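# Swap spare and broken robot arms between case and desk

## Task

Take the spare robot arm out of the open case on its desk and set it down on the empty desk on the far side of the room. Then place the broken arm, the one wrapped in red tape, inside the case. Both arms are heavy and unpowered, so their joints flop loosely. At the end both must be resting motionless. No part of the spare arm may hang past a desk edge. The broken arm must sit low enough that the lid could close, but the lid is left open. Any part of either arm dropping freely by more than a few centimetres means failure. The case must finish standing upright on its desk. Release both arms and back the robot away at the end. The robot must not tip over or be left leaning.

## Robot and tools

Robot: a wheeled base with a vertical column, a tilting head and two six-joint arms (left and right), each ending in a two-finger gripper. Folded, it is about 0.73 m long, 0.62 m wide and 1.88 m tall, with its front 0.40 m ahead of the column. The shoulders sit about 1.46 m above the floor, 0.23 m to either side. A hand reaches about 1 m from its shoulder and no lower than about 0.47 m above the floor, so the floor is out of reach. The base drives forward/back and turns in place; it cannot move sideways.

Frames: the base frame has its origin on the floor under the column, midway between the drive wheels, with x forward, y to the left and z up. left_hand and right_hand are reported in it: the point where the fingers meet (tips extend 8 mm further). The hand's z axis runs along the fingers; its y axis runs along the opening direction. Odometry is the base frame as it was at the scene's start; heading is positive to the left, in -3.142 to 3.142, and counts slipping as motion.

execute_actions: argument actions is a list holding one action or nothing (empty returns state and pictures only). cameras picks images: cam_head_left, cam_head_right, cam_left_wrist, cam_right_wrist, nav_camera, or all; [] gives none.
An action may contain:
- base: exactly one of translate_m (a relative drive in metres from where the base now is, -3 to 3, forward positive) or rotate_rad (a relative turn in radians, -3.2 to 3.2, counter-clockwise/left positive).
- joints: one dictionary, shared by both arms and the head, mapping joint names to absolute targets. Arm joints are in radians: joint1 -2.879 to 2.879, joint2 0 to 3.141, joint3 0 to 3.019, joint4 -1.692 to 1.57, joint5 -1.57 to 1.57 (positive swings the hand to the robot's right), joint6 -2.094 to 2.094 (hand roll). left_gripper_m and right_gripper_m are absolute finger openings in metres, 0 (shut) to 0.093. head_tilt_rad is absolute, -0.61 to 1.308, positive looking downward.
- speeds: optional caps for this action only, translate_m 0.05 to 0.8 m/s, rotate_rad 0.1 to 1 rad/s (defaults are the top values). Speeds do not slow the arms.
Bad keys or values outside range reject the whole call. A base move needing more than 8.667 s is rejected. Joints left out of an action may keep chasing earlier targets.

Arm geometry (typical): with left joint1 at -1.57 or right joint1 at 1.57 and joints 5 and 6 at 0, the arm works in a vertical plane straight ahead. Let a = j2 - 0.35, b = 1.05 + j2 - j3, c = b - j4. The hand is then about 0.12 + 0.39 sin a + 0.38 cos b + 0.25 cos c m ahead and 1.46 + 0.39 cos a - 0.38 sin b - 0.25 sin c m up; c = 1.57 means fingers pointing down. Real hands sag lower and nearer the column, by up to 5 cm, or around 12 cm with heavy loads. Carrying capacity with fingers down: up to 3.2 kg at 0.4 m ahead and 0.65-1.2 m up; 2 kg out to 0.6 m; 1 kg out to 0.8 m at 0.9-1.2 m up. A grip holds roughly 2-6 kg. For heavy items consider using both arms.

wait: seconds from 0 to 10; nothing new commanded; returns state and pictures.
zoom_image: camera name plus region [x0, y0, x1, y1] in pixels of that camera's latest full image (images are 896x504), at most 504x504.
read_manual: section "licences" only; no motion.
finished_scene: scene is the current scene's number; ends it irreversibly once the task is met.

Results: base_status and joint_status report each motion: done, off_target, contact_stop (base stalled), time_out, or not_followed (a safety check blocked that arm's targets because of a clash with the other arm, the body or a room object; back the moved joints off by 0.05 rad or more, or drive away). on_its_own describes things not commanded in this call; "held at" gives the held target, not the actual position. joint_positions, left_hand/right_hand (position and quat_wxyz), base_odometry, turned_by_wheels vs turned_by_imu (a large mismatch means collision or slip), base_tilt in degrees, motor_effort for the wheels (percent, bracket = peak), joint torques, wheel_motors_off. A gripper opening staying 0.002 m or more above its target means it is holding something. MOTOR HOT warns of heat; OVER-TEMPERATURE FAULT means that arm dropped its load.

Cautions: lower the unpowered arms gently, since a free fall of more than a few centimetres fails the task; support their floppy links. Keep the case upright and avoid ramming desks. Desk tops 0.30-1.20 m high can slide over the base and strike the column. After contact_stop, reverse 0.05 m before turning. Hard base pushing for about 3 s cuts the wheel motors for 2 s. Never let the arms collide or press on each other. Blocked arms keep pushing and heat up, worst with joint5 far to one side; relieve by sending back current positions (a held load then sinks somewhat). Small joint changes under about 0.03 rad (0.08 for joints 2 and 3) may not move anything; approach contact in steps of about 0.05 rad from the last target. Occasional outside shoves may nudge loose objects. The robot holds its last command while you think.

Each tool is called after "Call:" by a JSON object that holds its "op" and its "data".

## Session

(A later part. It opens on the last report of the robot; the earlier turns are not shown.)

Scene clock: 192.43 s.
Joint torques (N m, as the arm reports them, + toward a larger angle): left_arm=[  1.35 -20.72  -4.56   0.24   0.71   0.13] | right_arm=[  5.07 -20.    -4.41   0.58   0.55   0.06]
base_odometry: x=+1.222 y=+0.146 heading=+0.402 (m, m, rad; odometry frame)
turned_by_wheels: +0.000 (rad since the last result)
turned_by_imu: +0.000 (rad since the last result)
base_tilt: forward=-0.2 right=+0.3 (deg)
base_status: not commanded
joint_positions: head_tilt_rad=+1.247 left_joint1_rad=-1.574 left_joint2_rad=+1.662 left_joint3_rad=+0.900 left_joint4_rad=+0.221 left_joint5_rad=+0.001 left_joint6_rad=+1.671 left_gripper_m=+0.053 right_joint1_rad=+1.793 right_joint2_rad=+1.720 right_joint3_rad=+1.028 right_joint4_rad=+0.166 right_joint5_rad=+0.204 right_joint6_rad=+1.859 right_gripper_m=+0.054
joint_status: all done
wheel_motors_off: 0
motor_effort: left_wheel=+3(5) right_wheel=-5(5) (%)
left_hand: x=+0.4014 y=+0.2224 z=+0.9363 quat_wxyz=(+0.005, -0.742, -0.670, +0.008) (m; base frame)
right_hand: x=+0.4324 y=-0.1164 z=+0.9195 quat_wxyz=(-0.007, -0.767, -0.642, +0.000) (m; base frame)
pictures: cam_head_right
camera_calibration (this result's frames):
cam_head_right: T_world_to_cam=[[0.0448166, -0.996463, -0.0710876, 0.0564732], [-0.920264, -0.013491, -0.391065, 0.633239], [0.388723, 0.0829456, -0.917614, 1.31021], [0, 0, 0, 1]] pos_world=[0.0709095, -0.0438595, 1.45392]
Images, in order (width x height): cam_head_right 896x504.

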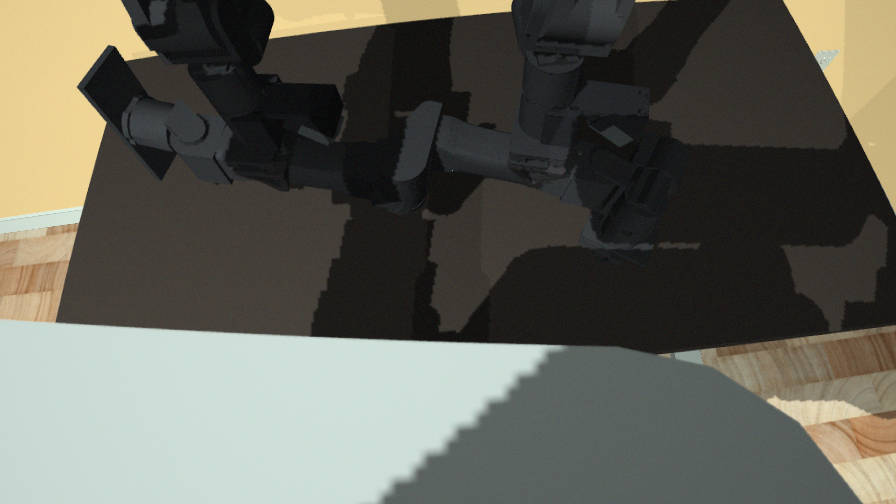

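Call:
{"op": "execute_actions", "data": {"actions": [{"joints":{"left_joint2_rad":1.65,"left_joint3_rad":0.91,"left_joint4_rad":0.26,"right_joint2_rad":1.7,"right_joint3_rad":1.05,"right_joint1_rad":1.8}}], "cameras": []}}

Call:
{"op": "execute_actions", "data": {"actions": [{"joints":{"left_joint2_rad":1.71,"left_joint3_rad":0.96,"right_joint2_rad":1.76,"right_joint3_rad":1.1}}], "cameras": ["cam_head_right"]}}

Call:
{"op": "zoom_image", "data": {"camera": "cam_head_right", "region": [450,60,850,340]}}

Scene clock: 204.57 s.
Joint torques (N m, as the arm reports them, + toward a larger angle): left_arm=[  1.47 -21.63  -4.93   0.74   0.41   0.15] | right_arm=[  3.88 -16.55  -1.76   0.48   0.14   0.13]
base_odometry: x=+1.222 y=+0.146 heading=+0.402 (m, m, rad; odometry frame)
turned_by_wheels: +0.000 (rad since the last result)
turned_by_imu: -0.002 (rad since the last result)
base_tilt: forward=-0.3 right=+0.3 (deg)
base_status: not commanded
joint_positions: head_tilt_rad=+1.247 left_joint1_rad=-1.571 left_joint2_rad=+1.728 left_joint3_rad=+0.943 left_joint4_rad=+0.253 left_joint5_rad=+0.007 left_joint6_rad=+1.664 left_gripper_m=+0.053 right_joint1_rad=+1.791 right_joint2_rad=+1.741 right_joint3_rad=+1.050 right_joint4_rad=+0.166 right_joint5_rad=+0.212 right_joint6_rad=+1.852 right_gripper_m=+0.054
joint_status: all done
wheel_motors_off: 0
motor_effort: left_wheel=+5(5) right_wheel=-5(6) (%)
left_hand: x=+0.4011 y=+0.2229 z=+0.9136 quat_wxyz=(+0.000, -0.739, -0.673, +0.006) (m; base frame)
right_hand: x=+0.4345 y=-0.1173 z=+0.9117 quat_wxyz=(-0.011, -0.765, -0.644, +0.003) (m; base frame)
pictures: none
No camera images: the call's "cameras" was empty. Leave "cameras" out to get every camera's image.

Scene clock: 205.50 s.
Joint torques (N m, as the arm reports them, + toward a larger angle): left_arm=[  0.88 -21.85  -5.9    0.45   0.46   0.17] | right_arm=[  3.58 -14.47  -0.15   0.84   0.17   0.14]
base_odometry: x=+1.222 y=+0.146 heading=+0.402 (m, m, rad; odometry frame)
turned_by_wheels: +0.000 (rad since the last result)
turned_by_imu: +0.000 (rad since the last result)
base_tilt: forward=-0.3 right=+0.3 (deg)
base_status: not commanded
joint_positions: head_tilt_rad=+1.247 left_joint1_rad=-1.563 left_joint2_rad=+1.794 left_joint3_rad=+1.004 left_joint4_rad=+0.260 left_joint5_rad=+0.007 left_joint6_rad=+1.658 left_gripper_m=+0.053 right_joint1_rad=+1.795 right_joint2_rad=+1.764 right_joint3_rad=+1.083 right_joint4_rad=+0.163 right_joint5_rad=+0.211 right_joint6_rad=+1.845 right_gripper_m=+0.053
joint_status: all done
wheel_motors_off: 0
motor_effort: left_wheel=+6(5) right_wheel=-6(7) (%)
left_hand: x=+0.4036 y=+0.2286 z=+0.8889 quat_wxyz=(+0.002, -0.736, -0.677, +0.002) (m; base frame)
right_hand: x=+0.4414 y=-0.1121 z=+0.9029 quat_wxyz=(-0.012, -0.763, -0.647, -0.002) (m; base frame)
pictures: cam_head_right
camera_calibration (this result's frames):
cam_head_right: T_world_to_cam=[[0.0448166, -0.996463, -0.0710876, 0.0564732], [-0.920264, -0.013491, -0.391065, 0.63324], [0.388723, 0.0829456, -0.917614, 1.31021], [0, 0, 0, 1]] pos_world=[0.0709096, -0.0438595, 1.45392]
Images, in order (width x height): cam_head_right 896x504.

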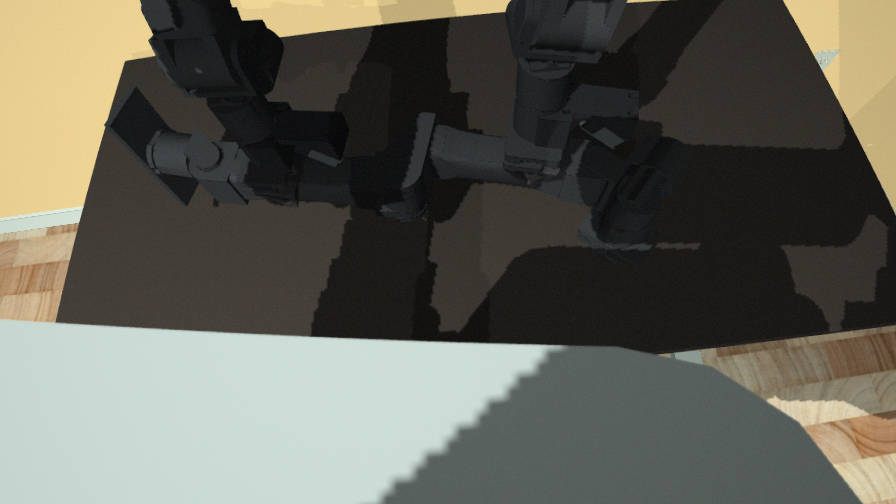

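Region (450, 60, 850, 340) of cam_head_right's 896x504 image, scaled by 1.260, with more detail than that image has; it fills the top 353 rows of this view, and the rest is white.

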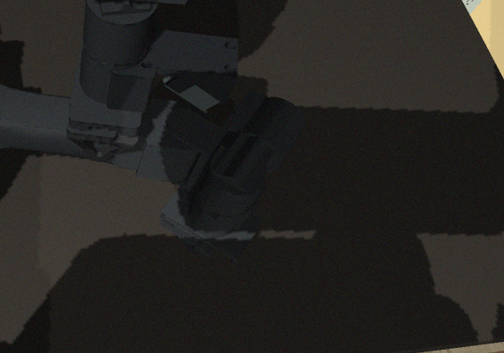

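Contact. Rotate left with the left hand raised slightly.

Call:
{"op": "execute_actions", "data": {"actions": [{"base":{"rotate_rad":0.14},"speeds":{"rotate_rad":0.1},"joints":{"left_joint2_rad":1.62,"left_joint3_rad":0.9,"right_joint2_rad":1.73,"right_joint3_rad":1.07}}], "cameras": ["cam_head_right"]}}

Scene clock: 213.10 s.
Joint torques (N m, as the arm reports them, + toward a larger angle): left_arm=[  0.74 -25.69  -7.31   0.27   0.84   0.24] | right_arm=[  3.69 -17.04  -2.87   0.67   0.8    0.18]
base_odometry: x=+1.222 y=+0.146 heading=+0.541 (m, m, rad; odometry frame)
turned_by_wheels: +0.139 (rad since the last result)
turned_by_imu: +0.136 (rad since the last result)
base_tilt: forward=-0.3 right=+0.2 (deg)
base_status: done
joint_positions: head_tilt_rad=+1.247 left_joint1_rad=-1.565 left_joint2_rad=+1.753 left_joint3_rad=+0.960 left_joint4_rad=+0.260 left_joint5_rad=-0.002 left_joint6_rad=+1.655 left_gripper_m=+0.053 right_joint1_rad=+1.792 right_joint2_rad=+1.770 right_joint3_rad=+1.081 right_joint4_rad=+0.163 right_joint5_rad=+0.198 right_joint6_rad=+1.843 right_gripper_m=+0.053
joint_status: all done
wheel_motors_off: 0
motor_effort: left_wheel=-1(21) right_wheel=+1(46) (%)
left_hand: x=+0.3995 y=+0.2285 z=+0.9049 quat_wxyz=(+0.006, -0.735, -0.678, +0.001) (m; base frame)
right_hand: x=+0.4364 y=-0.1117 z=+0.9008 quat_wxyz=(-0.005, -0.762, -0.648, -0.002) (m; base frame)
pictures: cam_head_right
camera_calibration (this result's frames):
cam_head_right: T_world_to_cam=[[0.0448166, -0.996463, -0.0710876, 0.0564732], [-0.920264, -0.013491, -0.391065, 0.633239], [0.388722, 0.0829456, -0.917614, 1.31021], [0, 0, 0, 1]] pos_world=[0.0709095, -0.0438595, 1.45392]
Images, in order (width x height): cam_head_right 896x504.

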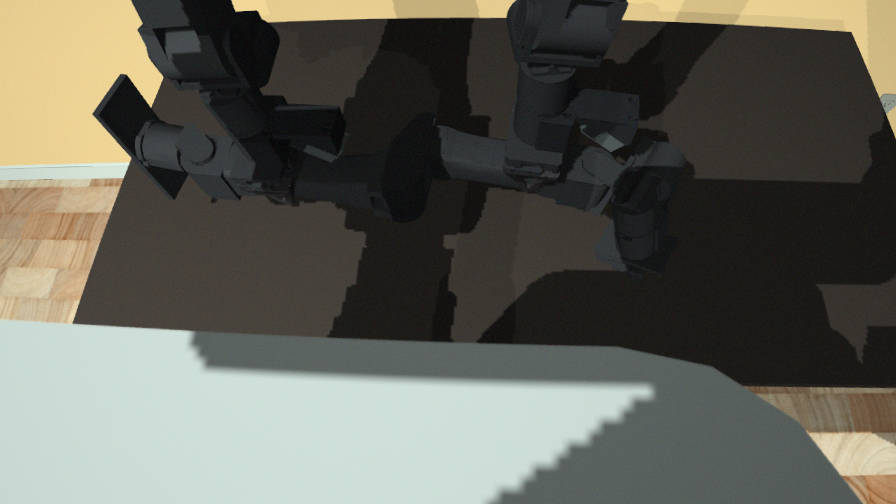

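Working.

Call:
{"op": "execute_actions", "data": {"actions": [{"base":{"rotate_rad":0.12},"speeds":{"rotate_rad":0.1},"joints":{"left_joint2_rad":1.71,"left_joint3_rad":0.96,"right_joint2_rad":1.78,"right_joint3_rad":1.11}}], "cameras": []}}

Call:
{"op": "execute_actions", "data": {"actions": [{"base":{"rotate_rad":0.08},"speeds":{"rotate_rad":0.1},"joints":{"left_joint2_rad":1.79,"left_joint3_rad":1.02,"left_joint4_rad":0.29,"right_joint2_rad":1.85,"right_joint3_rad":1.17,"right_joint1_rad":1.78,"right_joint5_rad":0.18,"right_joint6_rad":1.82}}], "cameras": ["cam_head_left"]}}

Scene clock: 223.33 s.
Joint torques (N m, as the arm reports them, + toward a larger angle): left_arm=[  0.94 -20.87  -4.86   0.25   0.76   0.16] | right_arm=[  4.57 -18.31  -4.28   0.46   0.8    0.12]
base_odometry: x=+1.222 y=+0.146 heading=+0.659 (m, m, rad; odometry frame)
turned_by_wheels: +0.118 (rad since the last result)
turned_by_imu: +0.115 (rad since the last result)
base_tilt: forward=-0.3 right=+0.3 (deg)
base_status: done
joint_positions: head_tilt_rad=+1.247 left_joint1_rad=-1.563 left_joint2_rad=+1.790 left_joint3_rad=+0.993 left_joint4_rad=+0.259 left_joint5_rad=-0.001 left_joint6_rad=+1.665 left_gripper_m=+0.053 right_joint1_rad=+1.787 right_joint2_rad=+1.839 right_joint3_rad=+1.137 right_joint4_rad=+0.168 right_joint5_rad=+0.197 right_joint6_rad=+1.851 right_gripper_m=+0.053
joint_status: all done
wheel_motors_off: 0
motor_effort: left_wheel=-1(38) right_wheel=+2(60) (%)
left_hand: x=+0.3990 y=+0.2295 z=+0.8912 quat_wxyz=(+0.007, -0.738, -0.674, +0.003) (m; base frame)
right_hand: x=+0.4327 y=-0.1105 z=+0.8753 quat_wxyz=(-0.004, -0.765, -0.644, +0.003) (m; base frame)
pictures: none
No camera images: the call's "cameras" was empty. Leave "cameras" out to get every camera's image.

Scene clock: 224.60 s.
Joint torques (N m, as the arm reports them, + toward a larger angle): left_arm=[  0.92 -21.24  -5.66   0.77   0.55   0.2 ] | right_arm=[  3.68 -18.35  -4.83   0.04   0.54  -0.03]
base_odometry: x=+1.222 y=+0.147 heading=+0.738 (m, m, rad; odometry frame)
turned_by_wheels: +0.079 (rad since the last result)
turned_by_imu: +0.077 (rad since the last result)
base_tilt: forward=-0.3 right=+0.3 (deg)
base_status: done
joint_positions: head_tilt_rad=+1.247 left_joint1_rad=-1.567 left_joint2_rad=+1.873 left_joint3_rad=+1.057 left_joint4_rad=+0.280 left_joint5_rad=+0.003 left_joint6_rad=+1.660 left_gripper_m=+0.053 right_joint1_rad=+1.770 right_joint2_rad=+1.916 right_joint3_rad=+1.203 right_joint4_rad=+0.176 right_joint5_rad=+0.173 right_joint6_rad=+1.838 right_gripper_m=+0.053
joint_status: all done
wheel_motors_off: 0
motor_effort: left_wheel=-2(51) right_wheel=+1(38) (%)
left_hand: x=+0.3949 y=+0.2266 z=+0.8614 quat_wxyz=(+0.004, -0.737, -0.676, +0.005) (m; base frame)
right_hand: x=+0.4294 y=-0.1138 z=+0.8451 quat_wxyz=(+0.001, -0.763, -0.646, +0.002) (m; base frame)
pictures: cam_head_left
camera_calibration (this result's frames):
cam_head_left: T_world_to_cam=[[0.0578486, -0.997613, -0.0377102, 0.078937], [-0.912674, -0.0375399, -0.40696, 0.661298], [0.404573, 0.0579592, -0.912667, 1.30387], [0, 0, 0, 1]] pos_world=[0.071471, 0.0280022, 1.4621]
Images, in order (width x height): cam_head_left 896x504.

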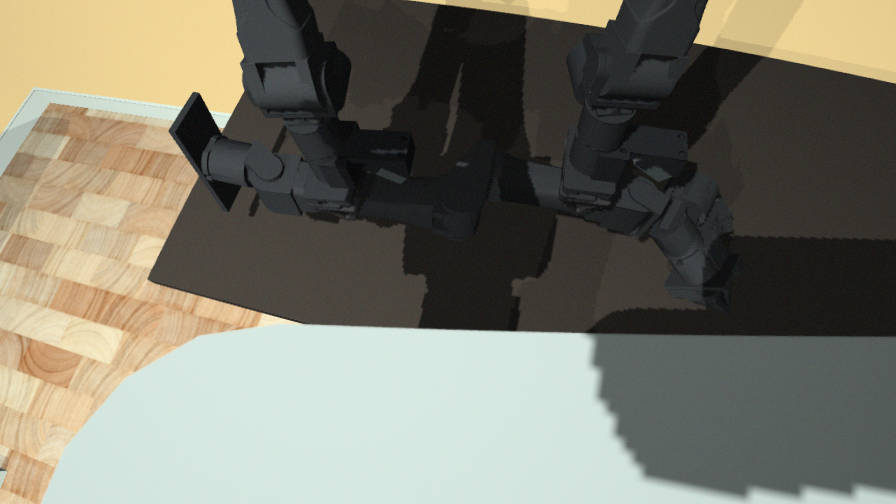

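Call:
{"op": "execute_actions", "data": {"actions": [{"joints":{"left_joint2_rad":1.89,"left_joint3_rad":1.11,"right_joint2_rad":1.94,"right_joint3_rad":1.26,"right_joint1_rad":1.77}}], "cameras": []}}

Call:
{"op": "execute_actions", "data": {"actions": [{"joints":{"left_joint2_rad":1.99,"left_joint3_rad":1.22,"right_joint2_rad":2.03,"right_joint3_rad":1.36,"right_joint1_rad":1.76,"right_joint5_rad":0.16}}], "cameras": []}}

Call:
{"op": "execute_actions", "data": {"actions": [{"joints":{"left_joint2_rad":2.06,"left_joint3_rad":1.3,"right_joint2_rad":2.09,"right_joint3_rad":1.43,"right_joint1_rad":1.75}}], "cameras": []}}

Call:
{"op": "execute_actions", "data": {"actions": [{"joints":{"left_joint2_rad":2.12,"left_joint3_rad":1.35,"right_joint2_rad":2.15,"right_joint3_rad":1.48}}], "cameras": ["cam_head_left"]}}

Scene clock: 239.37 s.
Joint torques (N m, as the arm reports them, + toward a larger angle): left_arm=[  0.54 -21.42  -5.98   0.55   0.24   0.22] | right_arm=[  3.65 -17.24  -4.06   0.27   0.25   0.01]
base_odometry: x=+1.222 y=+0.147 heading=+0.738 (m, m, rad; odometry frame)
turned_by_wheels: +0.000 (rad since the last result)
turned_by_imu: -0.002 (rad since the last result)
base_tilt: forward=-0.3 right=+0.3 (deg)
base_status: not commanded
joint_positions: head_tilt_rad=+1.247 left_joint1_rad=-1.567 left_joint2_rad=+1.969 left_joint3_rad=+1.152 left_joint4_rad=+0.286 left_joint5_rad=+0.011 left_joint6_rad=+1.655 left_gripper_m=+0.053 right_joint1_rad=+1.761 right_joint2_rad=+1.990 right_joint3_rad=+1.283 right_joint4_rad=+0.176 right_joint5_rad=+0.179 right_joint6_rad=+1.828 right_gripper_m=+0.053
joint_status: all done
wheel_motors_off: 0
motor_effort: left_wheel=-3(4) right_wheel=+5(5) (%)
left_hand: x=+0.3958 y=+0.2251 z=+0.8245 quat_wxyz=(-0.001, -0.736, -0.677, +0.005) (m; base frame)
right_hand: x=+0.4328 y=-0.1164 z=+0.8159 quat_wxyz=(-0.007, -0.762, -0.648, +0.004) (m; base frame)
pictures: none
No camera images: the call's "cameras" was empty. Leave "cameras" out to get every camera's image.

Scene clock: 240.17 s.
Joint torques (N m, as the arm reports them, + toward a larger angle): left_arm=[  1.22 -20.71  -5.83   0.84   0.27   0.24] | right_arm=[  3.86 -18.21  -4.3    0.13   0.11   0.12]
base_odometry: x=+1.222 y=+0.147 heading=+0.738 (m, m, rad; odometry frame)
turned_by_wheels: +0.000 (rad since the last result)
turned_by_imu: +0.000 (rad since the last result)
base_tilt: forward=-0.3 right=+0.3 (deg)
base_status: not commanded
joint_positions: head_tilt_rad=+1.247 left_joint1_rad=-1.566 left_joint2_rad=+2.067 left_joint3_rad=+1.259 left_joint4_rad=+0.285 left_joint5_rad=+0.011 left_joint6_rad=+1.657 left_gripper_m=+0.053 right_joint1_rad=+1.749 right_joint2_rad=+2.087 right_joint3_rad=+1.388 right_joint4_rad=+0.176 right_joint5_rad=+0.163 right_joint6_rad=+1.823 right_gripper_m=+0.053
joint_status: all done
wheel_motors_off: 0
motor_effort: left_wheel=-4(4) right_wheel=+4(4) (%)
left_hand: x=+0.3971 y=+0.2258 z=+0.7860 quat_wxyz=(-0.003, -0.736, -0.677, +0.002) (m; base frame)
right_hand: x=+0.4333 y=-0.1161 z=+0.7777 quat_wxyz=(-0.006, -0.762, -0.647, -0.001) (m; base frame)
pictures: none
No camera images: the call's "cameras" was empty. Leave "cameras" out to get every camera's image.

Scene clock: 240.77 s.
Joint torques (N m, as the arm reports them, + toward a larger angle): left_arm=[  1.52 -15.32  -1.01   0.65   0.24   0.19] | right_arm=[  3.46 -14.69  -0.27   0.19   0.07   0.08]
base_odometry: x=+1.222 y=+0.147 heading=+0.738 (m, m, rad; odometry frame)
turned_by_wheels: +0.000 (rad since the last result)
turned_by_imu: +0.000 (rad since the last result)
base_tilt: forward=-0.3 right=+0.3 (deg)
base_status: not commanded
joint_positions: head_tilt_rad=+1.247 left_joint1_rad=-1.566 left_joint2_rad=+2.082 left_joint3_rad=+1.279 left_joint4_rad=+0.285 left_joint5_rad=+0.011 left_joint6_rad=+1.658 left_gripper_m=+0.053 right_joint1_rad=+1.748 right_joint2_rad=+2.108 right_joint3_rad=+1.414 right_joint4_rad=+0.176 right_joint5_rad=+0.163 right_joint6_rad=+1.822 right_gripper_m=+0.053
joint_status: all done
wheel_motors_off: 0
motor_effort: left_wheel=-2(4) right_wheel=+5(8) (%)
left_hand: x=+0.3999 y=+0.2259 z=+0.7800 quat_wxyz=(-0.005, -0.737, -0.676, +0.000) (m; base frame)
right_hand: x=+0.4349 y=-0.1159 z=+0.7694 quat_wxyz=(-0.008, -0.763, -0.647, -0.002) (m; base frame)
pictures: none
No camera images: the call's "cameras" was empty. Leave "cameras" out to get every camera's image.

Scene clock: 241.33 s.
Joint torques (N m, as the arm reports them, + toward a larger angle): left_arm=[  1.32 -10.83   3.19   0.82   0.29   0.18] | right_arm=[  3.55 -11.15   3.62   0.39   0.02   0.09]
base_odometry: x=+1.222 y=+0.147 heading=+0.738 (m, m, rad; odometry frame)
turned_by_wheels: +0.000 (rad since the last result)
turned_by_imu: +0.000 (rad since the last result)
base_tilt: forward=-0.3 right=+0.3 (deg)
base_status: not commanded
joint_positions: head_tilt_rad=+1.247 left_joint1_rad=-1.566 left_joint2_rad=+2.083 left_joint3_rad=+1.283 left_joint4_rad=+0.281 left_joint5_rad=+0.011 left_joint6_rad=+1.659 left_gripper_m=+0.053 right_joint1_rad=+1.748 right_joint2_rad=+2.108 right_joint3_rad=+1.418 right_joint4_rad=+0.171 right_joint5_rad=+0.165 right_joint6_rad=+1.823 right_gripper_m=+0.053
joint_status: all done
wheel_motors_off: 0
motor_effort: left_wheel=-3(4) right_wheel=+7(6) (%)
left_hand: x=+0.4001 y=+0.2259 z=+0.7792 quat_wxyz=(-0.004, -0.737, -0.676, +0.001) (m; base frame)
right_hand: x=+0.4358 y=-0.1161 z=+0.7689 quat_wxyz=(-0.008, -0.763, -0.646, -0.001) (m; base frame)
pictures: cam_head_left
camera_calibration (this result's frames):
cam_head_left: T_world_to_cam=[[0.0578486, -0.997613, -0.0377102, 0.078937], [-0.912674, -0.0375399, -0.40696, 0.661298], [0.404573, 0.0579592, -0.912667, 1.30387], [0, 0, 0, 1]] pos_world=[0.071471, 0.0280022, 1.4621]
Images, in order (width x height): cam_head_left 896x504.

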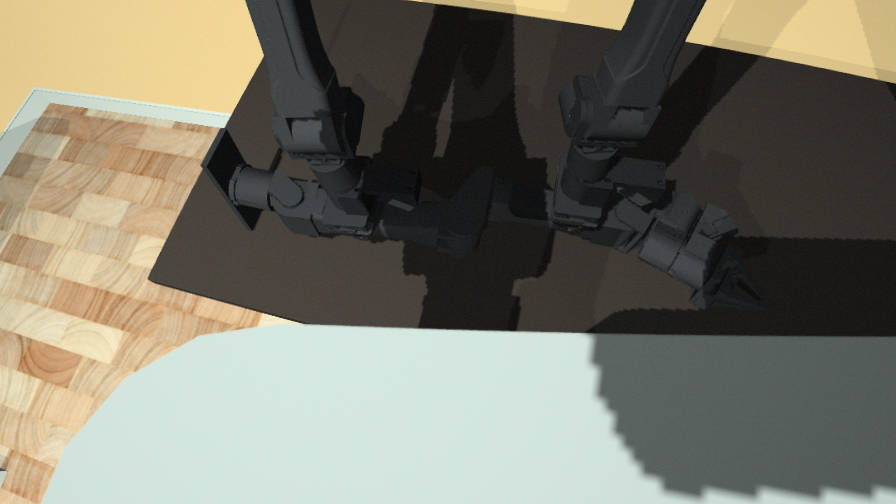

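Call:
{"op": "execute_actions", "data": {"actions": [{"joints":{"left_joint2_rad":2.08,"left_joint3_rad":1.28,"right_joint2_rad":2.11,"right_joint3_rad":1.415,"left_gripper_m":0.093,"right_gripper_m":0.093}}], "cameras": []}}

Call:
{"op": "execute_actions", "data": {"actions": [{"joints":{"left_joint2_rad":1.98,"left_joint3_rad":1.2,"right_joint2_rad":2.01,"right_joint3_rad":1.33}}], "cameras": []}}

Call:
{"op": "execute_actions", "data": {"actions": [{"joints":{"left_joint2_rad":1.88,"left_joint3_rad":1.1,"right_joint2_rad":1.91,"right_joint3_rad":1.23}}], "cameras": []}}

Call:
{"op": "execute_actions", "data": {"actions": [{"joints":{"head_tilt_rad":0.7,"left_joint2_rad":1.12,"left_joint3_rad":0.65,"left_joint4_rad":-0.05,"left_joint6_rad":-1.57,"right_joint1_rad":1.57,"right_joint2_rad":1.12,"right_joint3_rad":0.65,"right_joint4_rad":-0.05,"right_joint5_rad":0,"right_joint6_rad":1.57}}], "cameras": []}}

Call:
{"op": "execute_actions", "data": {"actions": [{"base":{"translate_m":-1.3}}], "cameras": ["cam_head_left"]}}

Call:
{"op": "execute_actions", "data": {"actions": [{"base":{"rotate_rad":1.4}}], "cameras": ["cam_head_left","nav_camera"]}}

Scene clock: 256.50 s.
Joint torques (N m, as the arm reports them, + toward a larger angle): left_arm=[  1.41 -14.19  -2.26   0.72   0.26   0.01] | right_arm=[  3.01 -13.49  -1.86   0.34   0.14   0.1 ]
base_odometry: x=+1.222 y=+0.147 heading=+0.738 (m, m, rad; odometry frame)
turned_by_wheels: +0.000 (rad since the last result)
turned_by_imu: -0.002 (rad since the last result)
base_tilt: forward=-0.3 right=+0.3 (deg)
base_status: not commanded
joint_positions: head_tilt_rad=+1.247 left_joint1_rad=-1.566 left_joint2_rad=+2.082 left_joint3_rad=+1.279 left_joint4_rad=+0.283 left_joint5_rad=+0.011 left_joint6_rad=+1.680 left_gripper_m=+0.093 right_joint1_rad=+1.748 right_joint2_rad=+2.108 right_joint3_rad=+1.415 right_joint4_rad=+0.171 right_joint5_rad=+0.163 right_joint6_rad=+1.823 right_gripper_m=+0.093
joint_status: all done
wheel_motors_off: 0
motor_effort: left_wheel=-5(5) right_wheel=+5(8) (%)
left_hand: x=+0.3986 y=+0.2259 z=+0.7798 quat_wxyz=(-0.004, -0.744, -0.668, +0.001) (m; base frame)
right_hand: x=+0.4340 y=-0.1160 z=+0.7693 quat_wxyz=(-0.007, -0.763, -0.647, +0.000) (m; base frame)
pictures: none
No camera images: the call's "cameras" was empty. Leave "cameras" out to get every camera's image.

Scene clock: 257.37 s.
Joint torques (N m, as the arm reports them, + toward a larger angle): left_arm=[  0.49 -14.27  -2.18   0.52   0.27  -0.03] | right_arm=[  3.43 -15.81  -2.1    0.45   0.1    0.08]
base_odometry: x=+1.222 y=+0.147 heading=+0.738 (m, m, rad; odometry frame)
turned_by_wheels: +0.000 (rad since the last result)
turned_by_imu: +0.000 (rad since the last result)
base_tilt: forward=-0.2 right=+0.3 (deg)
base_status: not commanded
joint_positions: head_tilt_rad=+1.247 left_joint1_rad=-1.566 left_joint2_rad=+1.984 left_joint3_rad=+1.201 left_joint4_rad=+0.285 left_joint5_rad=+0.011 left_joint6_rad=+1.681 left_gripper_m=+0.093 right_joint1_rad=+1.748 right_joint2_rad=+2.024 right_joint3_rad=+1.330 right_joint4_rad=+0.171 right_joint5_rad=+0.163 right_joint6_rad=+1.823 right_gripper_m=+0.093
joint_status: all done
wheel_motors_off: 0
motor_effort: left_wheel=-4(4) right_wheel=+7(5) (%)
left_hand: x=+0.4157 y=+0.2258 z=+0.8153 quat_wxyz=(-0.011, -0.744, -0.668, -0.007) (m; base frame)
right_hand: x=+0.4387 y=-0.1203 z=+0.8009 quat_wxyz=(-0.006, -0.763, -0.647, +0.000) (m; base frame)
pictures: none
No camera images: the call's "cameras" was empty. Leave "cameras" out to get every camera's image.

Scene clock: 258.13 s.
Joint torques (N m, as the arm reports them, + toward a larger angle): left_arm=[  0.71 -15.58  -2.39   0.62   0.24  -0.02] | right_arm=[  2.43 -14.68  -2.04   0.22   0.17   0.09]
base_odometry: x=+1.222 y=+0.147 heading=+0.738 (m, m, rad; odometry frame)
turned_by_wheels: +0.000 (rad since the last result)
turned_by_imu: +0.000 (rad since the last result)
base_tilt: forward=-0.2 right=+0.3 (deg)
base_status: not commanded
joint_positions: head_tilt_rad=+1.247 left_joint1_rad=-1.566 left_joint2_rad=+1.885 left_joint3_rad=+1.102 left_joint4_rad=+0.285 left_joint5_rad=+0.011 left_joint6_rad=+1.681 left_gripper_m=+0.093 right_joint1_rad=+1.748 right_joint2_rad=+1.921 right_joint3_rad=+1.232 right_joint4_rad=+0.171 right_joint5_rad=+0.163 right_joint6_rad=+1.823 right_gripper_m=+0.093
joint_status: all done
wheel_motors_off: 0
motor_effort: left_wheel=-4(6) right_wheel=+5(5) (%)
left_hand: x=+0.4168 y=+0.2256 z=+0.8536 quat_wxyz=(-0.011, -0.744, -0.668, -0.007) (m; base frame)
right_hand: x=+0.4442 y=-0.1259 z=+0.8398 quat_wxyz=(-0.008, -0.763, -0.646, -0.002) (m; base frame)
pictures: none
No camera images: the call's "cameras" was empty. Leave "cameras" out to get every camera's image.

Scene clock: 260.50 s.
Joint torques (N m, as the arm reports them, + toward a larger angle): left_arm=[  0.6  -12.1    0.35   0.52   0.03  -0.15] | right_arm=[ -0.22 -11.58   0.     0.05   0.16   0.04]
base_odometry: x=+1.222 y=+0.147 heading=+0.738 (m, m, rad; odometry frame)
turned_by_wheels: +0.000 (rad since the last result)
turned_by_imu: -0.001 (rad since the last result)
base_tilt: forward=-0.3 right=+0.3 (deg)
base_status: not commanded
joint_positions: head_tilt_rad=+0.717 left_joint1_rad=-1.566 left_joint2_rad=+1.115 left_joint3_rad=+0.652 left_joint4_rad=-0.051 left_joint5_rad=+0.011 left_joint6_rad=-1.562 left_gripper_m=+0.093 right_joint1_rad=+1.571 right_joint2_rad=+1.126 right_joint3_rad=+0.654 right_joint4_rad=-0.039 right_joint5_rad=+0.002 right_joint6_rad=+1.585 right_gripper_m=+0.093
joint_status: all done
wheel_motors_off: 0
motor_effort: left_wheel=-5(5) right_wheel=+6(7) (%)
left_hand: x=+0.4170 y=+0.2247 z=+1.1056 quat_wxyz=(-0.001, +0.705, -0.710, +0.006) (m; base frame)
right_hand: x=+0.4177 y=-0.2256 z=+1.1026 quat_wxyz=(-0.005, -0.712, -0.702, -0.004) (m; base frame)
pictures: none
No camera images: the call's "cameras" was empty. Leave "cameras" out to get every camera's image.

Scene clock: 264.13 s.
Joint torques (N m, as the arm reports them, + toward a larger angle): left_arm=[  0.93 -11.15   0.82   0.53   0.09  -0.14] | right_arm=[ -0.15 -12.07   0.35  -0.13   0.16   0.  ]
base_odometry: x=+0.260 y=-0.728 heading=+0.738 (m, m, rad; odometry frame)
turned_by_wheels: +0.000 (rad since the last result)
turned_by_imu: +0.002 (rad since the last result)
base_tilt: forward=-0.3 right=+0.4 (deg)
base_status: done
joint_positions: head_tilt_rad=+0.716 left_joint1_rad=-1.566 left_joint2_rad=+1.115 left_joint3_rad=+0.649 left_joint4_rad=-0.051 left_joint5_rad=+0.011 left_joint6_rad=-1.562 left_gripper_m=+0.093 right_joint1_rad=+1.571 right_joint2_rad=+1.126 right_joint3_rad=+0.648 right_joint4_rad=-0.039 right_joint5_rad=+0.002 right_joint6_rad=+1.584 right_gripper_m=+0.093
joint_status: not commanded
wheel_motors_off: 0
motor_effort: left_wheel=+0(70) right_wheel=+0(57) (%)
left_hand: x=+0.4148 y=+0.2247 z=+1.1055 quat_wxyz=(+0.000, +0.705, -0.710, +0.005) (m; base frame)
right_hand: x=+0.4139 y=-0.2256 z=+1.1025 quat_wxyz=(-0.003, -0.712, -0.702, -0.002) (m; base frame)
pictures: cam_head_left
camera_calibration (this result's frames):
cam_head_left: T_world_to_cam=[[0.0689807, -0.997613, -0.00319016, 0.0252195], [-0.580526, -0.0375399, -0.813376, 1.27057], [0.811314, 0.0579592, -0.58173, 0.773892], [0, 0, 0, 1]] pos_world=[0.10799, 0.0280022, 1.48373]
Images, in order (width x height): cam_head_left 896x504.

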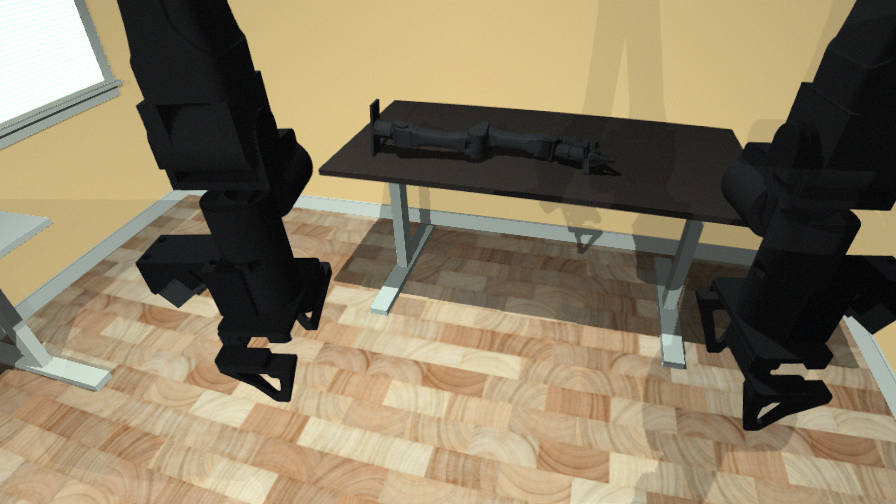

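Scene clock: 267.03 s.
Joint torques (N m, as the arm reports them, + toward a larger angle): left_arm=[  1.15 -11.8    0.71   0.54   0.05  -0.18] | right_arm=[ -0.49 -12.64   0.14  -0.08   0.13  -0.01]
base_odometry: x=+0.260 y=-0.728 heading=+2.138 (m, m, rad; odometry frame)
turned_by_wheels: +1.399 (rad since the last result)
turned_by_imu: +1.403 (rad since the last result)
base_tilt: forward=-0.3 right=+0.3 (deg)
base_status: done
joint_positions: head_tilt_rad=+0.716 left_joint1_rad=-1.566 left_joint2_rad=+1.115 left_joint3_rad=+0.649 left_joint4_rad=-0.051 left_joint5_rad=+0.011 left_joint6_rad=-1.562 left_gripper_m=+0.093 right_joint1_rad=+1.571 right_joint2_rad=+1.126 right_joint3_rad=+0.651 right_joint4_rad=-0.039 right_joint5_rad=+0.002 right_joint6_rad=+1.584 right_gripper_m=+0.093
joint_status: not commanded
wheel_motors_off: 0
motor_effort: left_wheel=-3(46) right_wheel=+3(51) (%)
left_hand: x=+0.4148 y=+0.2247 z=+1.1055 quat_wxyz=(+0.000, +0.705, -0.710, +0.005) (m; base frame)
right_hand: x=+0.4153 y=-0.2256 z=+1.1025 quat_wxyz=(-0.004, -0.712, -0.702, -0.003) (m; base frame)
pictures: cam_head_left, nav_camera
camera_calibration (this result's frames):
cam_head_left: T_world_to_cam=[[0.0689807, -0.997613, -0.00319016, 0.0252195], [-0.580526, -0.0375399, -0.813376, 1.27057], [0.811315, 0.0579592, -0.58173, 0.773892], [0, 0, 0, 1]] pos_world=[0.10799, 0.0280022, 1.48373]
Images, in order (width x height): cam_head_left 896x504, nav_camera 896x504.

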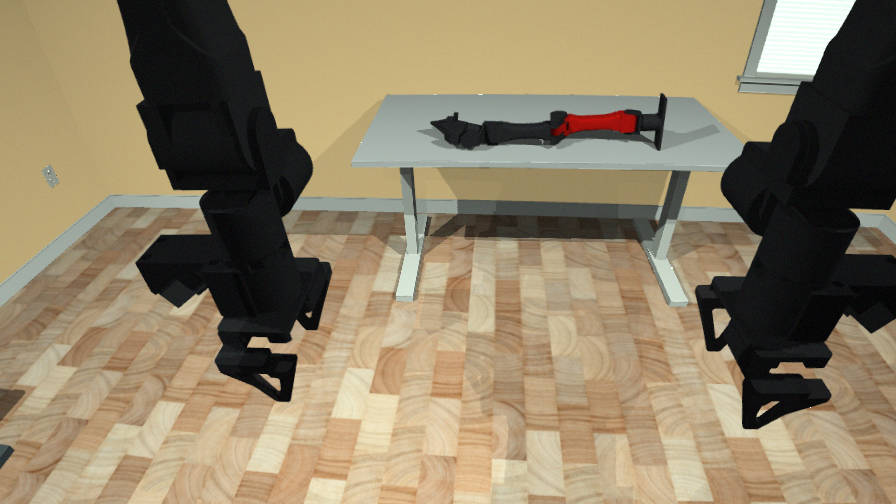

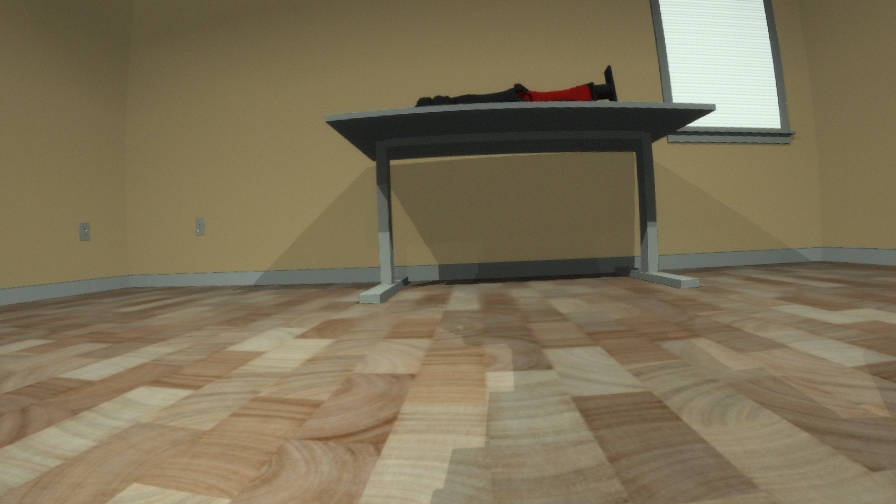

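Call:
{"op": "execute_actions", "data": {"actions": [{"base":{"rotate_rad":-0.27}}], "cameras": []}}

Call:
{"op": "execute_actions", "data": {"actions": [{"base":{"translate_m":1.1},"joints":{"head_tilt_rad":1.25,"right_joint2_rad":1.6,"right_joint3_rad":0.88,"right_joint4_rad":0.2,"right_joint6_rad":-1.57,"left_joint1_rad":-1.8,"left_joint2_rad":1.6,"left_joint3_rad":0.88,"left_joint4_rad":0.2,"left_joint5_rad":-0.2,"left_joint6_rad":-1.68}}], "cameras": []}}

Call:
{"op": "execute_actions", "data": {"actions": [{"base":{"rotate_rad":0.31}}], "cameras": []}}

Call:
{"op": "execute_actions", "data": {"actions": [{"base":{"translate_m":0.4},"speeds":{"translate_m":0.3}}], "cameras": ["cam_head_left","cam_left_wrist","cam_right_wrist"]}}

Scene clock: 281.97 s.
Joint torques (N m, as the arm reports them, + toward a larger angle): left_arm=[  1.35 -11.5    0.82   0.53   0.05  -0.16] | right_arm=[ -0.66 -11.82   0.11  -0.13   0.16  -0.01]
base_odometry: x=+0.260 y=-0.728 heading=+1.868 (m, m, rad; odometry frame)
turned_by_wheels: -0.269 (rad since the last result)
turned_by_imu: -0.273 (rad since the last result)
base_tilt: forward=-0.2 right=+0.4 (deg)
base_status: done
joint_positions: head_tilt_rad=+0.716 left_joint1_rad=-1.566 left_joint2_rad=+1.115 left_joint3_rad=+0.649 left_joint4_rad=-0.051 left_joint5_rad=+0.011 left_joint6_rad=-1.562 left_gripper_m=+0.093 right_joint1_rad=+1.571 right_joint2_rad=+1.126 right_joint3_rad=+0.651 right_joint4_rad=-0.039 right_joint5_rad=+0.002 right_joint6_rad=+1.584 right_gripper_m=+0.093
joint_status: not commanded
wheel_motors_off: 0
motor_effort: left_wheel=+4(21) right_wheel=-5(26) (%)
left_hand: x=+0.4148 y=+0.2247 z=+1.1055 quat_wxyz=(+0.000, +0.705, -0.710, +0.005) (m; base frame)
right_hand: x=+0.4153 y=-0.2256 z=+1.1025 quat_wxyz=(-0.004, -0.712, -0.702, -0.003) (m; base frame)
pictures: none
No camera images: the call's "cameras" was empty. Leave "cameras" out to get every camera's image.

Scene clock: 285.10 s.
Joint torques (N m, as the arm reports them, + toward a larger angle): left_arm=[ -0.38 -15.13  -1.66   0.57  -0.18  -0.11] | right_arm=[  0.06 -14.32  -2.61   0.66  -0.06   0.03]
base_odometry: x=-0.063 y=+0.323 heading=+1.869 (m, m, rad; odometry frame)
turned_by_wheels: +0.001 (rad since the last result)
turned_by_imu: -0.003 (rad since the last result)
base_tilt: forward=-0.2 right=+0.4 (deg)
base_status: done
joint_positions: head_tilt_rad=+1.248 left_joint1_rad=-1.811 left_joint2_rad=+1.612 left_joint3_rad=+0.882 left_joint4_rad=+0.197 left_joint5_rad=-0.197 left_joint6_rad=-1.672 left_gripper_m=+0.093 right_joint1_rad=+1.571 right_joint2_rad=+1.618 right_joint3_rad=+0.885 right_joint4_rad=+0.195 right_joint5_rad=+0.002 right_joint6_rad=-1.556 right_gripper_m=+0.093
joint_status: all done
wheel_motors_off: 0
motor_effort: left_wheel=+0(60) right_wheel=-1(58) (%)
left_hand: x=+0.4051 y=+0.1145 z=+0.9633 quat_wxyz=(+0.004, +0.700, -0.714, +0.004) (m; base frame)
right_hand: x=+0.4084 y=-0.2255 z=+0.9502 quat_wxyz=(+0.006, +0.702, -0.712, -0.005) (m; base frame)
pictures: none
No camera images: the call's "cameras" was empty. Leave "cameras" out to get every camera's image.

Scene clock: 286.73 s.
Joint torques (N m, as the arm reports them, + toward a larger angle): left_arm=[ -0.35 -15.02  -1.71   0.73  -0.15  -0.11] | right_arm=[ -0.12 -14.41  -2.75   0.5   -0.07  -0.01]
base_odometry: x=-0.063 y=+0.323 heading=+2.178 (m, m, rad; odometry frame)
turned_by_wheels: +0.309 (rad since the last result)
turned_by_imu: +0.308 (rad since the last result)
base_tilt: forward=-0.2 right=+0.3 (deg)
base_status: done
joint_positions: head_tilt_rad=+1.248 left_joint1_rad=-1.808 left_joint2_rad=+1.612 left_joint3_rad=+0.882 left_joint4_rad=+0.197 left_joint5_rad=-0.197 left_joint6_rad=-1.672 left_gripper_m=+0.093 right_joint1_rad=+1.571 right_joint2_rad=+1.618 right_joint3_rad=+0.885 right_joint4_rad=+0.195 right_joint5_rad=+0.002 right_joint6_rad=-1.556 right_gripper_m=+0.093
joint_status: not commanded
wheel_motors_off: 0
motor_effort: left_wheel=-4(44) right_wheel=+2(40) (%)
left_hand: x=+0.4052 y=+0.1164 z=+0.9630 quat_wxyz=(+0.003, +0.700, -0.714, +0.003) (m; base frame)
right_hand: x=+0.4084 y=-0.2257 z=+0.9502 quat_wxyz=(+0.006, +0.702, -0.712, -0.004) (m; base frame)
pictures: none
No camera images: the call's "cameras" was empty. Leave "cameras" out to get every camera's image.

Scene clock: 289.07 s.
Joint torques (N m, as the arm reports them, + toward a larger angle): left_arm=[ -0.54 -14.63  -1.85   0.46  -0.15  -0.16] | right_arm=[ -0.44 -13.69  -2.71   0.63  -0.09   0.01]
base_odometry: x=-0.291 y=+0.652 heading=+2.179 (m, m, rad; odometry frame)
turned_by_wheels: +0.000 (rad since the last result)
turned_by_imu: -0.001 (rad since the last result)
base_tilt: forward=-0.3 right=+0.3 (deg)
base_status: done
joint_positions: head_tilt_rad=+1.248 left_joint1_rad=-1.808 left_joint2_rad=+1.610 left_joint3_rad=+0.882 left_joint4_rad=+0.197 left_joint5_rad=-0.197 left_joint6_rad=-1.672 left_gripper_m=+0.093 right_joint1_rad=+1.571 right_joint2_rad=+1.616 right_joint3_rad=+0.883 right_joint4_rad=+0.195 right_joint5_rad=+0.002 right_joint6_rad=-1.556 right_gripper_m=+0.093
joint_status: not commanded
wheel_motors_off: 0
motor_effort: left_wheel=+0(48) right_wheel=-1(60) (%)
left_hand: x=+0.4062 y=+0.1164 z=+0.9636 quat_wxyz=(+0.002, +0.701, -0.714, +0.004) (m; base frame)
right_hand: x=+0.4087 y=-0.2257 z=+0.9508 quat_wxyz=(+0.006, +0.702, -0.712, -0.004) (m; base frame)
pictures: cam_head_left, cam_left_wrist, cam_right_wrist
camera_calibration (this result's frames):
cam_head_left: T_world_to_cam=[[0.0578179, -0.997613, -0.0377573, 0.079011], [-0.913005, -0.0375399, -0.406218, 0.660171], [0.403831, 0.0579592, -0.912996, 1.30442], [0, 0, 0, 1]] pos_world=[0.0714076, 0.0280022, 1.46208]
cam_left_wrist: T_world_to_cam=[[0.999428, -0.019005, 0.0279795, -0.440133], [-0.0317075, -0.814436, 0.579386, -0.445459], [0.0117763, -0.579942, -0.814573, 0.972819], [0, 0, 0, 1]] pos_world=[0.414301, 0.193016, 1.06284]
cam_right_wrist: T_world_to_cam=[[0.999866, -0.0142173, -0.00812543, -0.404683], [-0.00682398, -0.812812, 0.582486, -0.726904], [-0.0148858, -0.582352, -0.8128, 0.772636], [0, 0, 0, 1]] pos_world=[0.41117, -0.146644, 1.04812]
Images, in order (width x height): cam_head_left 896x504, cam_left_wrist 896x504, cam_right_wrist 896x504.

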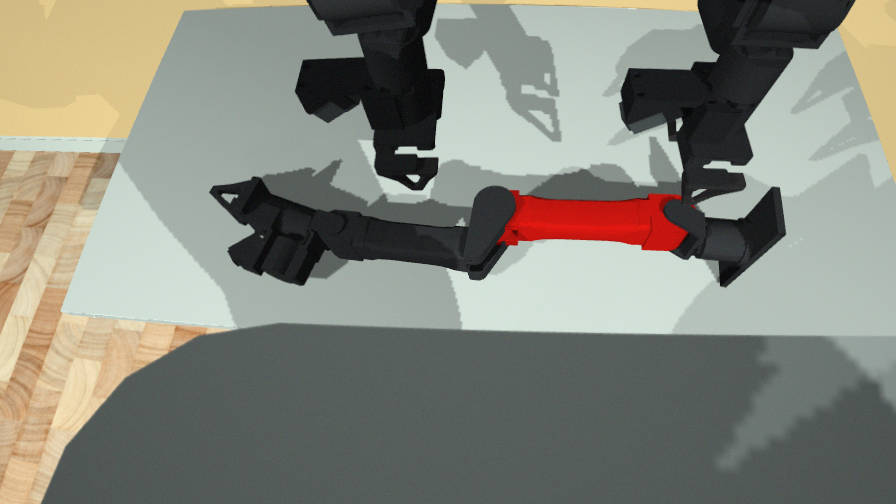

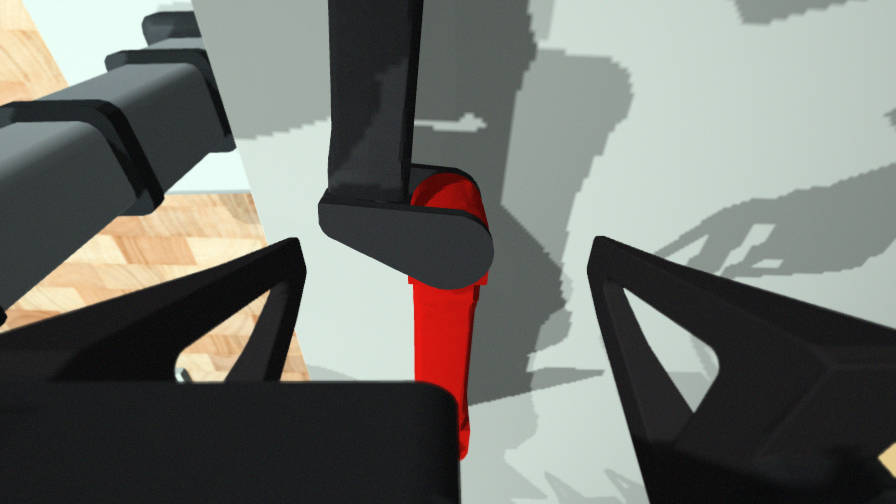

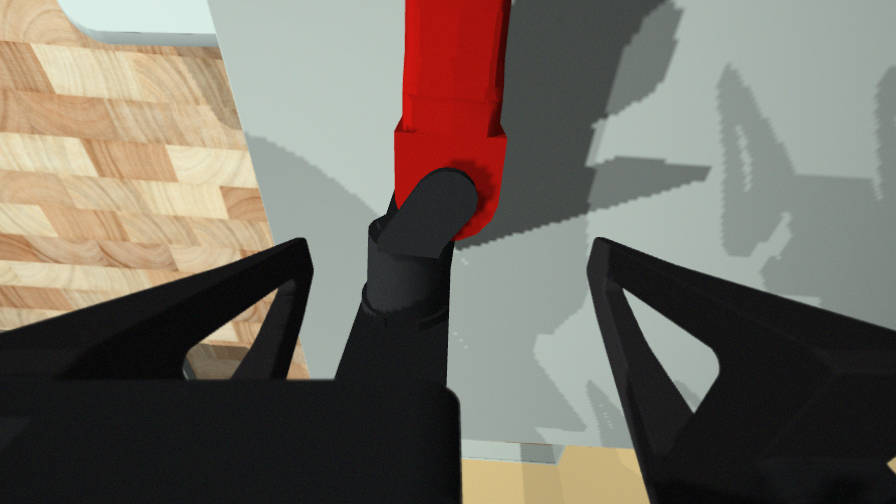

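Call:
{"op": "execute_actions", "data": {"actions": [{"joints":{"right_joint1_rad":1.66,"right_joint2_rad":1.82,"right_joint3_rad":1.04,"right_joint4_rad":0.23,"right_joint5_rad":0.08,"right_joint6_rad":-1.52,"left_joint1_rad":-1.68,"left_joint2_rad":1.84,"left_joint3_rad":0.97,"left_joint4_rad":0.32,"left_joint5_rad":-0.095,"left_joint6_rad":-1.56}}], "cameras": []}}

Call:
{"op": "execute_actions", "data": {"actions": [{"joints":{"right_joint2_rad":1.88,"right_joint3_rad":1.09,"left_joint2_rad":1.9,"left_joint3_rad":1.02}}], "cameras": ["cam_left_wrist","cam_right_wrist"]}}

Scene clock: 306.50 s.
Joint torques (N m, as the arm reports them, + toward a larger angle): left_arm=[ -1.27 -14.47  -3.08   0.52   0.09  -0.07] | right_arm=[  0.23 -13.64  -2.57   0.69   0.16   0.2 ]
base_odometry: x=-0.291 y=+0.652 heading=+2.179 (m, m, rad; odometry frame)
turned_by_wheels: +0.000 (rad since the last result)
turned_by_imu: -0.002 (rad since the last result)
base_tilt: forward=-0.3 right=+0.3 (deg)
base_status: not commanded
joint_positions: head_tilt_rad=+1.248 left_joint1_rad=-1.669 left_joint2_rad=+1.857 left_joint3_rad=+0.968 left_joint4_rad=+0.319 left_joint5_rad=-0.099 left_joint6_rad=-1.566 left_gripper_m=+0.093 right_joint1_rad=+1.667 right_joint2_rad=+1.820 right_joint3_rad=+1.039 right_joint4_rad=+0.222 right_joint5_rad=+0.077 right_joint6_rad=-1.528 right_gripper_m=+0.093
joint_status: all done
wheel_motors_off: 0
motor_effort: left_wheel=+3(2) right_wheel=-3(7) (%)
left_hand: x=+0.3595 y=+0.1782 z=+0.8790 quat_wxyz=(+0.010, +0.686, -0.727, -0.020) (m; base frame)
right_hand: x=+0.3999 y=-0.1752 z=+0.8803 quat_wxyz=(+0.010, +0.710, -0.704, -0.013) (m; base frame)
pictures: none
No camera images: the call's "cameras" was empty. Leave "cameras" out to get every camera's image.

Scene clock: 307.30 s.
Joint torques (N m, as the arm reports them, + toward a larger angle): left_arm=[ -0.66 -11.58  -3.12   0.45   0.09  -0.03] | right_arm=[  1.21 -11.88  -3.12   0.7    0.18   0.18]
base_odometry: x=-0.291 y=+0.652 heading=+2.179 (m, m, rad; odometry frame)
turned_by_wheels: +0.000 (rad since the last result)
turned_by_imu: +0.000 (rad since the last result)
base_tilt: forward=-0.3 right=+0.3 (deg)
base_status: not commanded
joint_positions: head_tilt_rad=+1.248 left_joint1_rad=-1.669 left_joint2_rad=+1.880 left_joint3_rad=+1.025 left_joint4_rad=+0.319 left_joint5_rad=-0.099 left_joint6_rad=-1.566 left_gripper_m=+0.093 right_joint1_rad=+1.667 right_joint2_rad=+1.858 right_joint3_rad=+1.097 right_joint4_rad=+0.222 right_joint5_rad=+0.077 right_joint6_rad=-1.528 right_gripper_m=+0.093
joint_status: all done
wheel_motors_off: 0
motor_effort: left_wheel=+0(3) right_wheel=-2(3) (%)
left_hand: x=+0.3802 y=+0.1760 z=+0.8655 quat_wxyz=(-0.001, +0.687, -0.726, -0.008) (m; base frame)
right_hand: x=+0.4134 y=-0.1731 z=+0.8638 quat_wxyz=(+0.003, +0.709, -0.705, -0.007) (m; base frame)
pictures: cam_left_wrist, cam_right_wrist
camera_calibration (this result's frames):
cam_left_wrist: T_world_to_cam=[[0.998306, -0.0561755, 0.0151315, -0.392188], [-0.0549643, -0.825462, 0.561775, -0.314857], [-0.0190675, -0.561656, -0.827151, 0.94726], [0, 0, 0, 1]] pos_world=[0.392279, 0.2501, 0.966341]
cam_right_wrist: T_world_to_cam=[[0.999946, 0.00714825, -0.00749092, -0.406298], [0.0101587, -0.817249, 0.576195, -0.635838], [-0.00200316, -0.57624, -0.817278, 0.732257], [0, 0, 0, 1]] pos_world=[0.414202, -0.0947781, 0.96178]
Images, in order (width x height): cam_left_wrist 896x504, cam_right_wrist 896x504.

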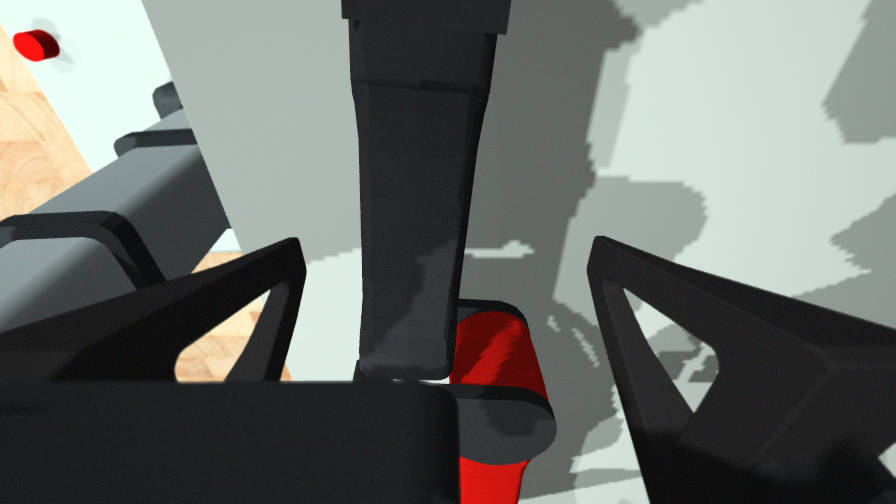

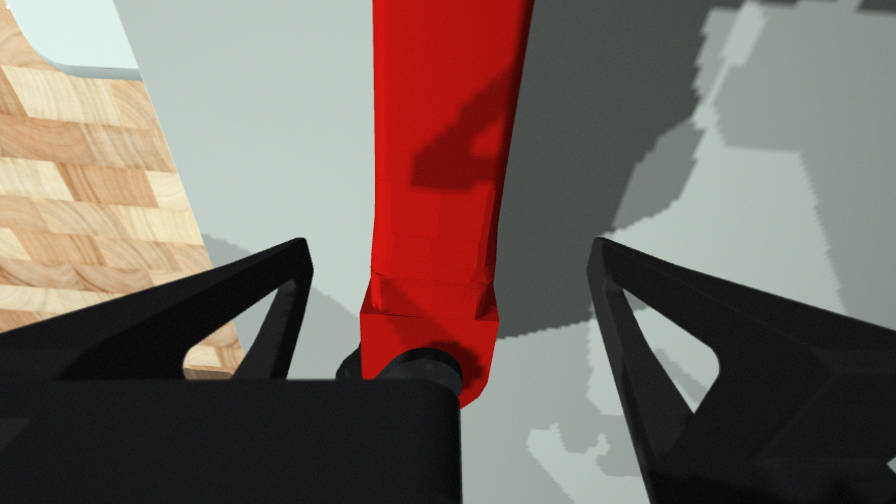

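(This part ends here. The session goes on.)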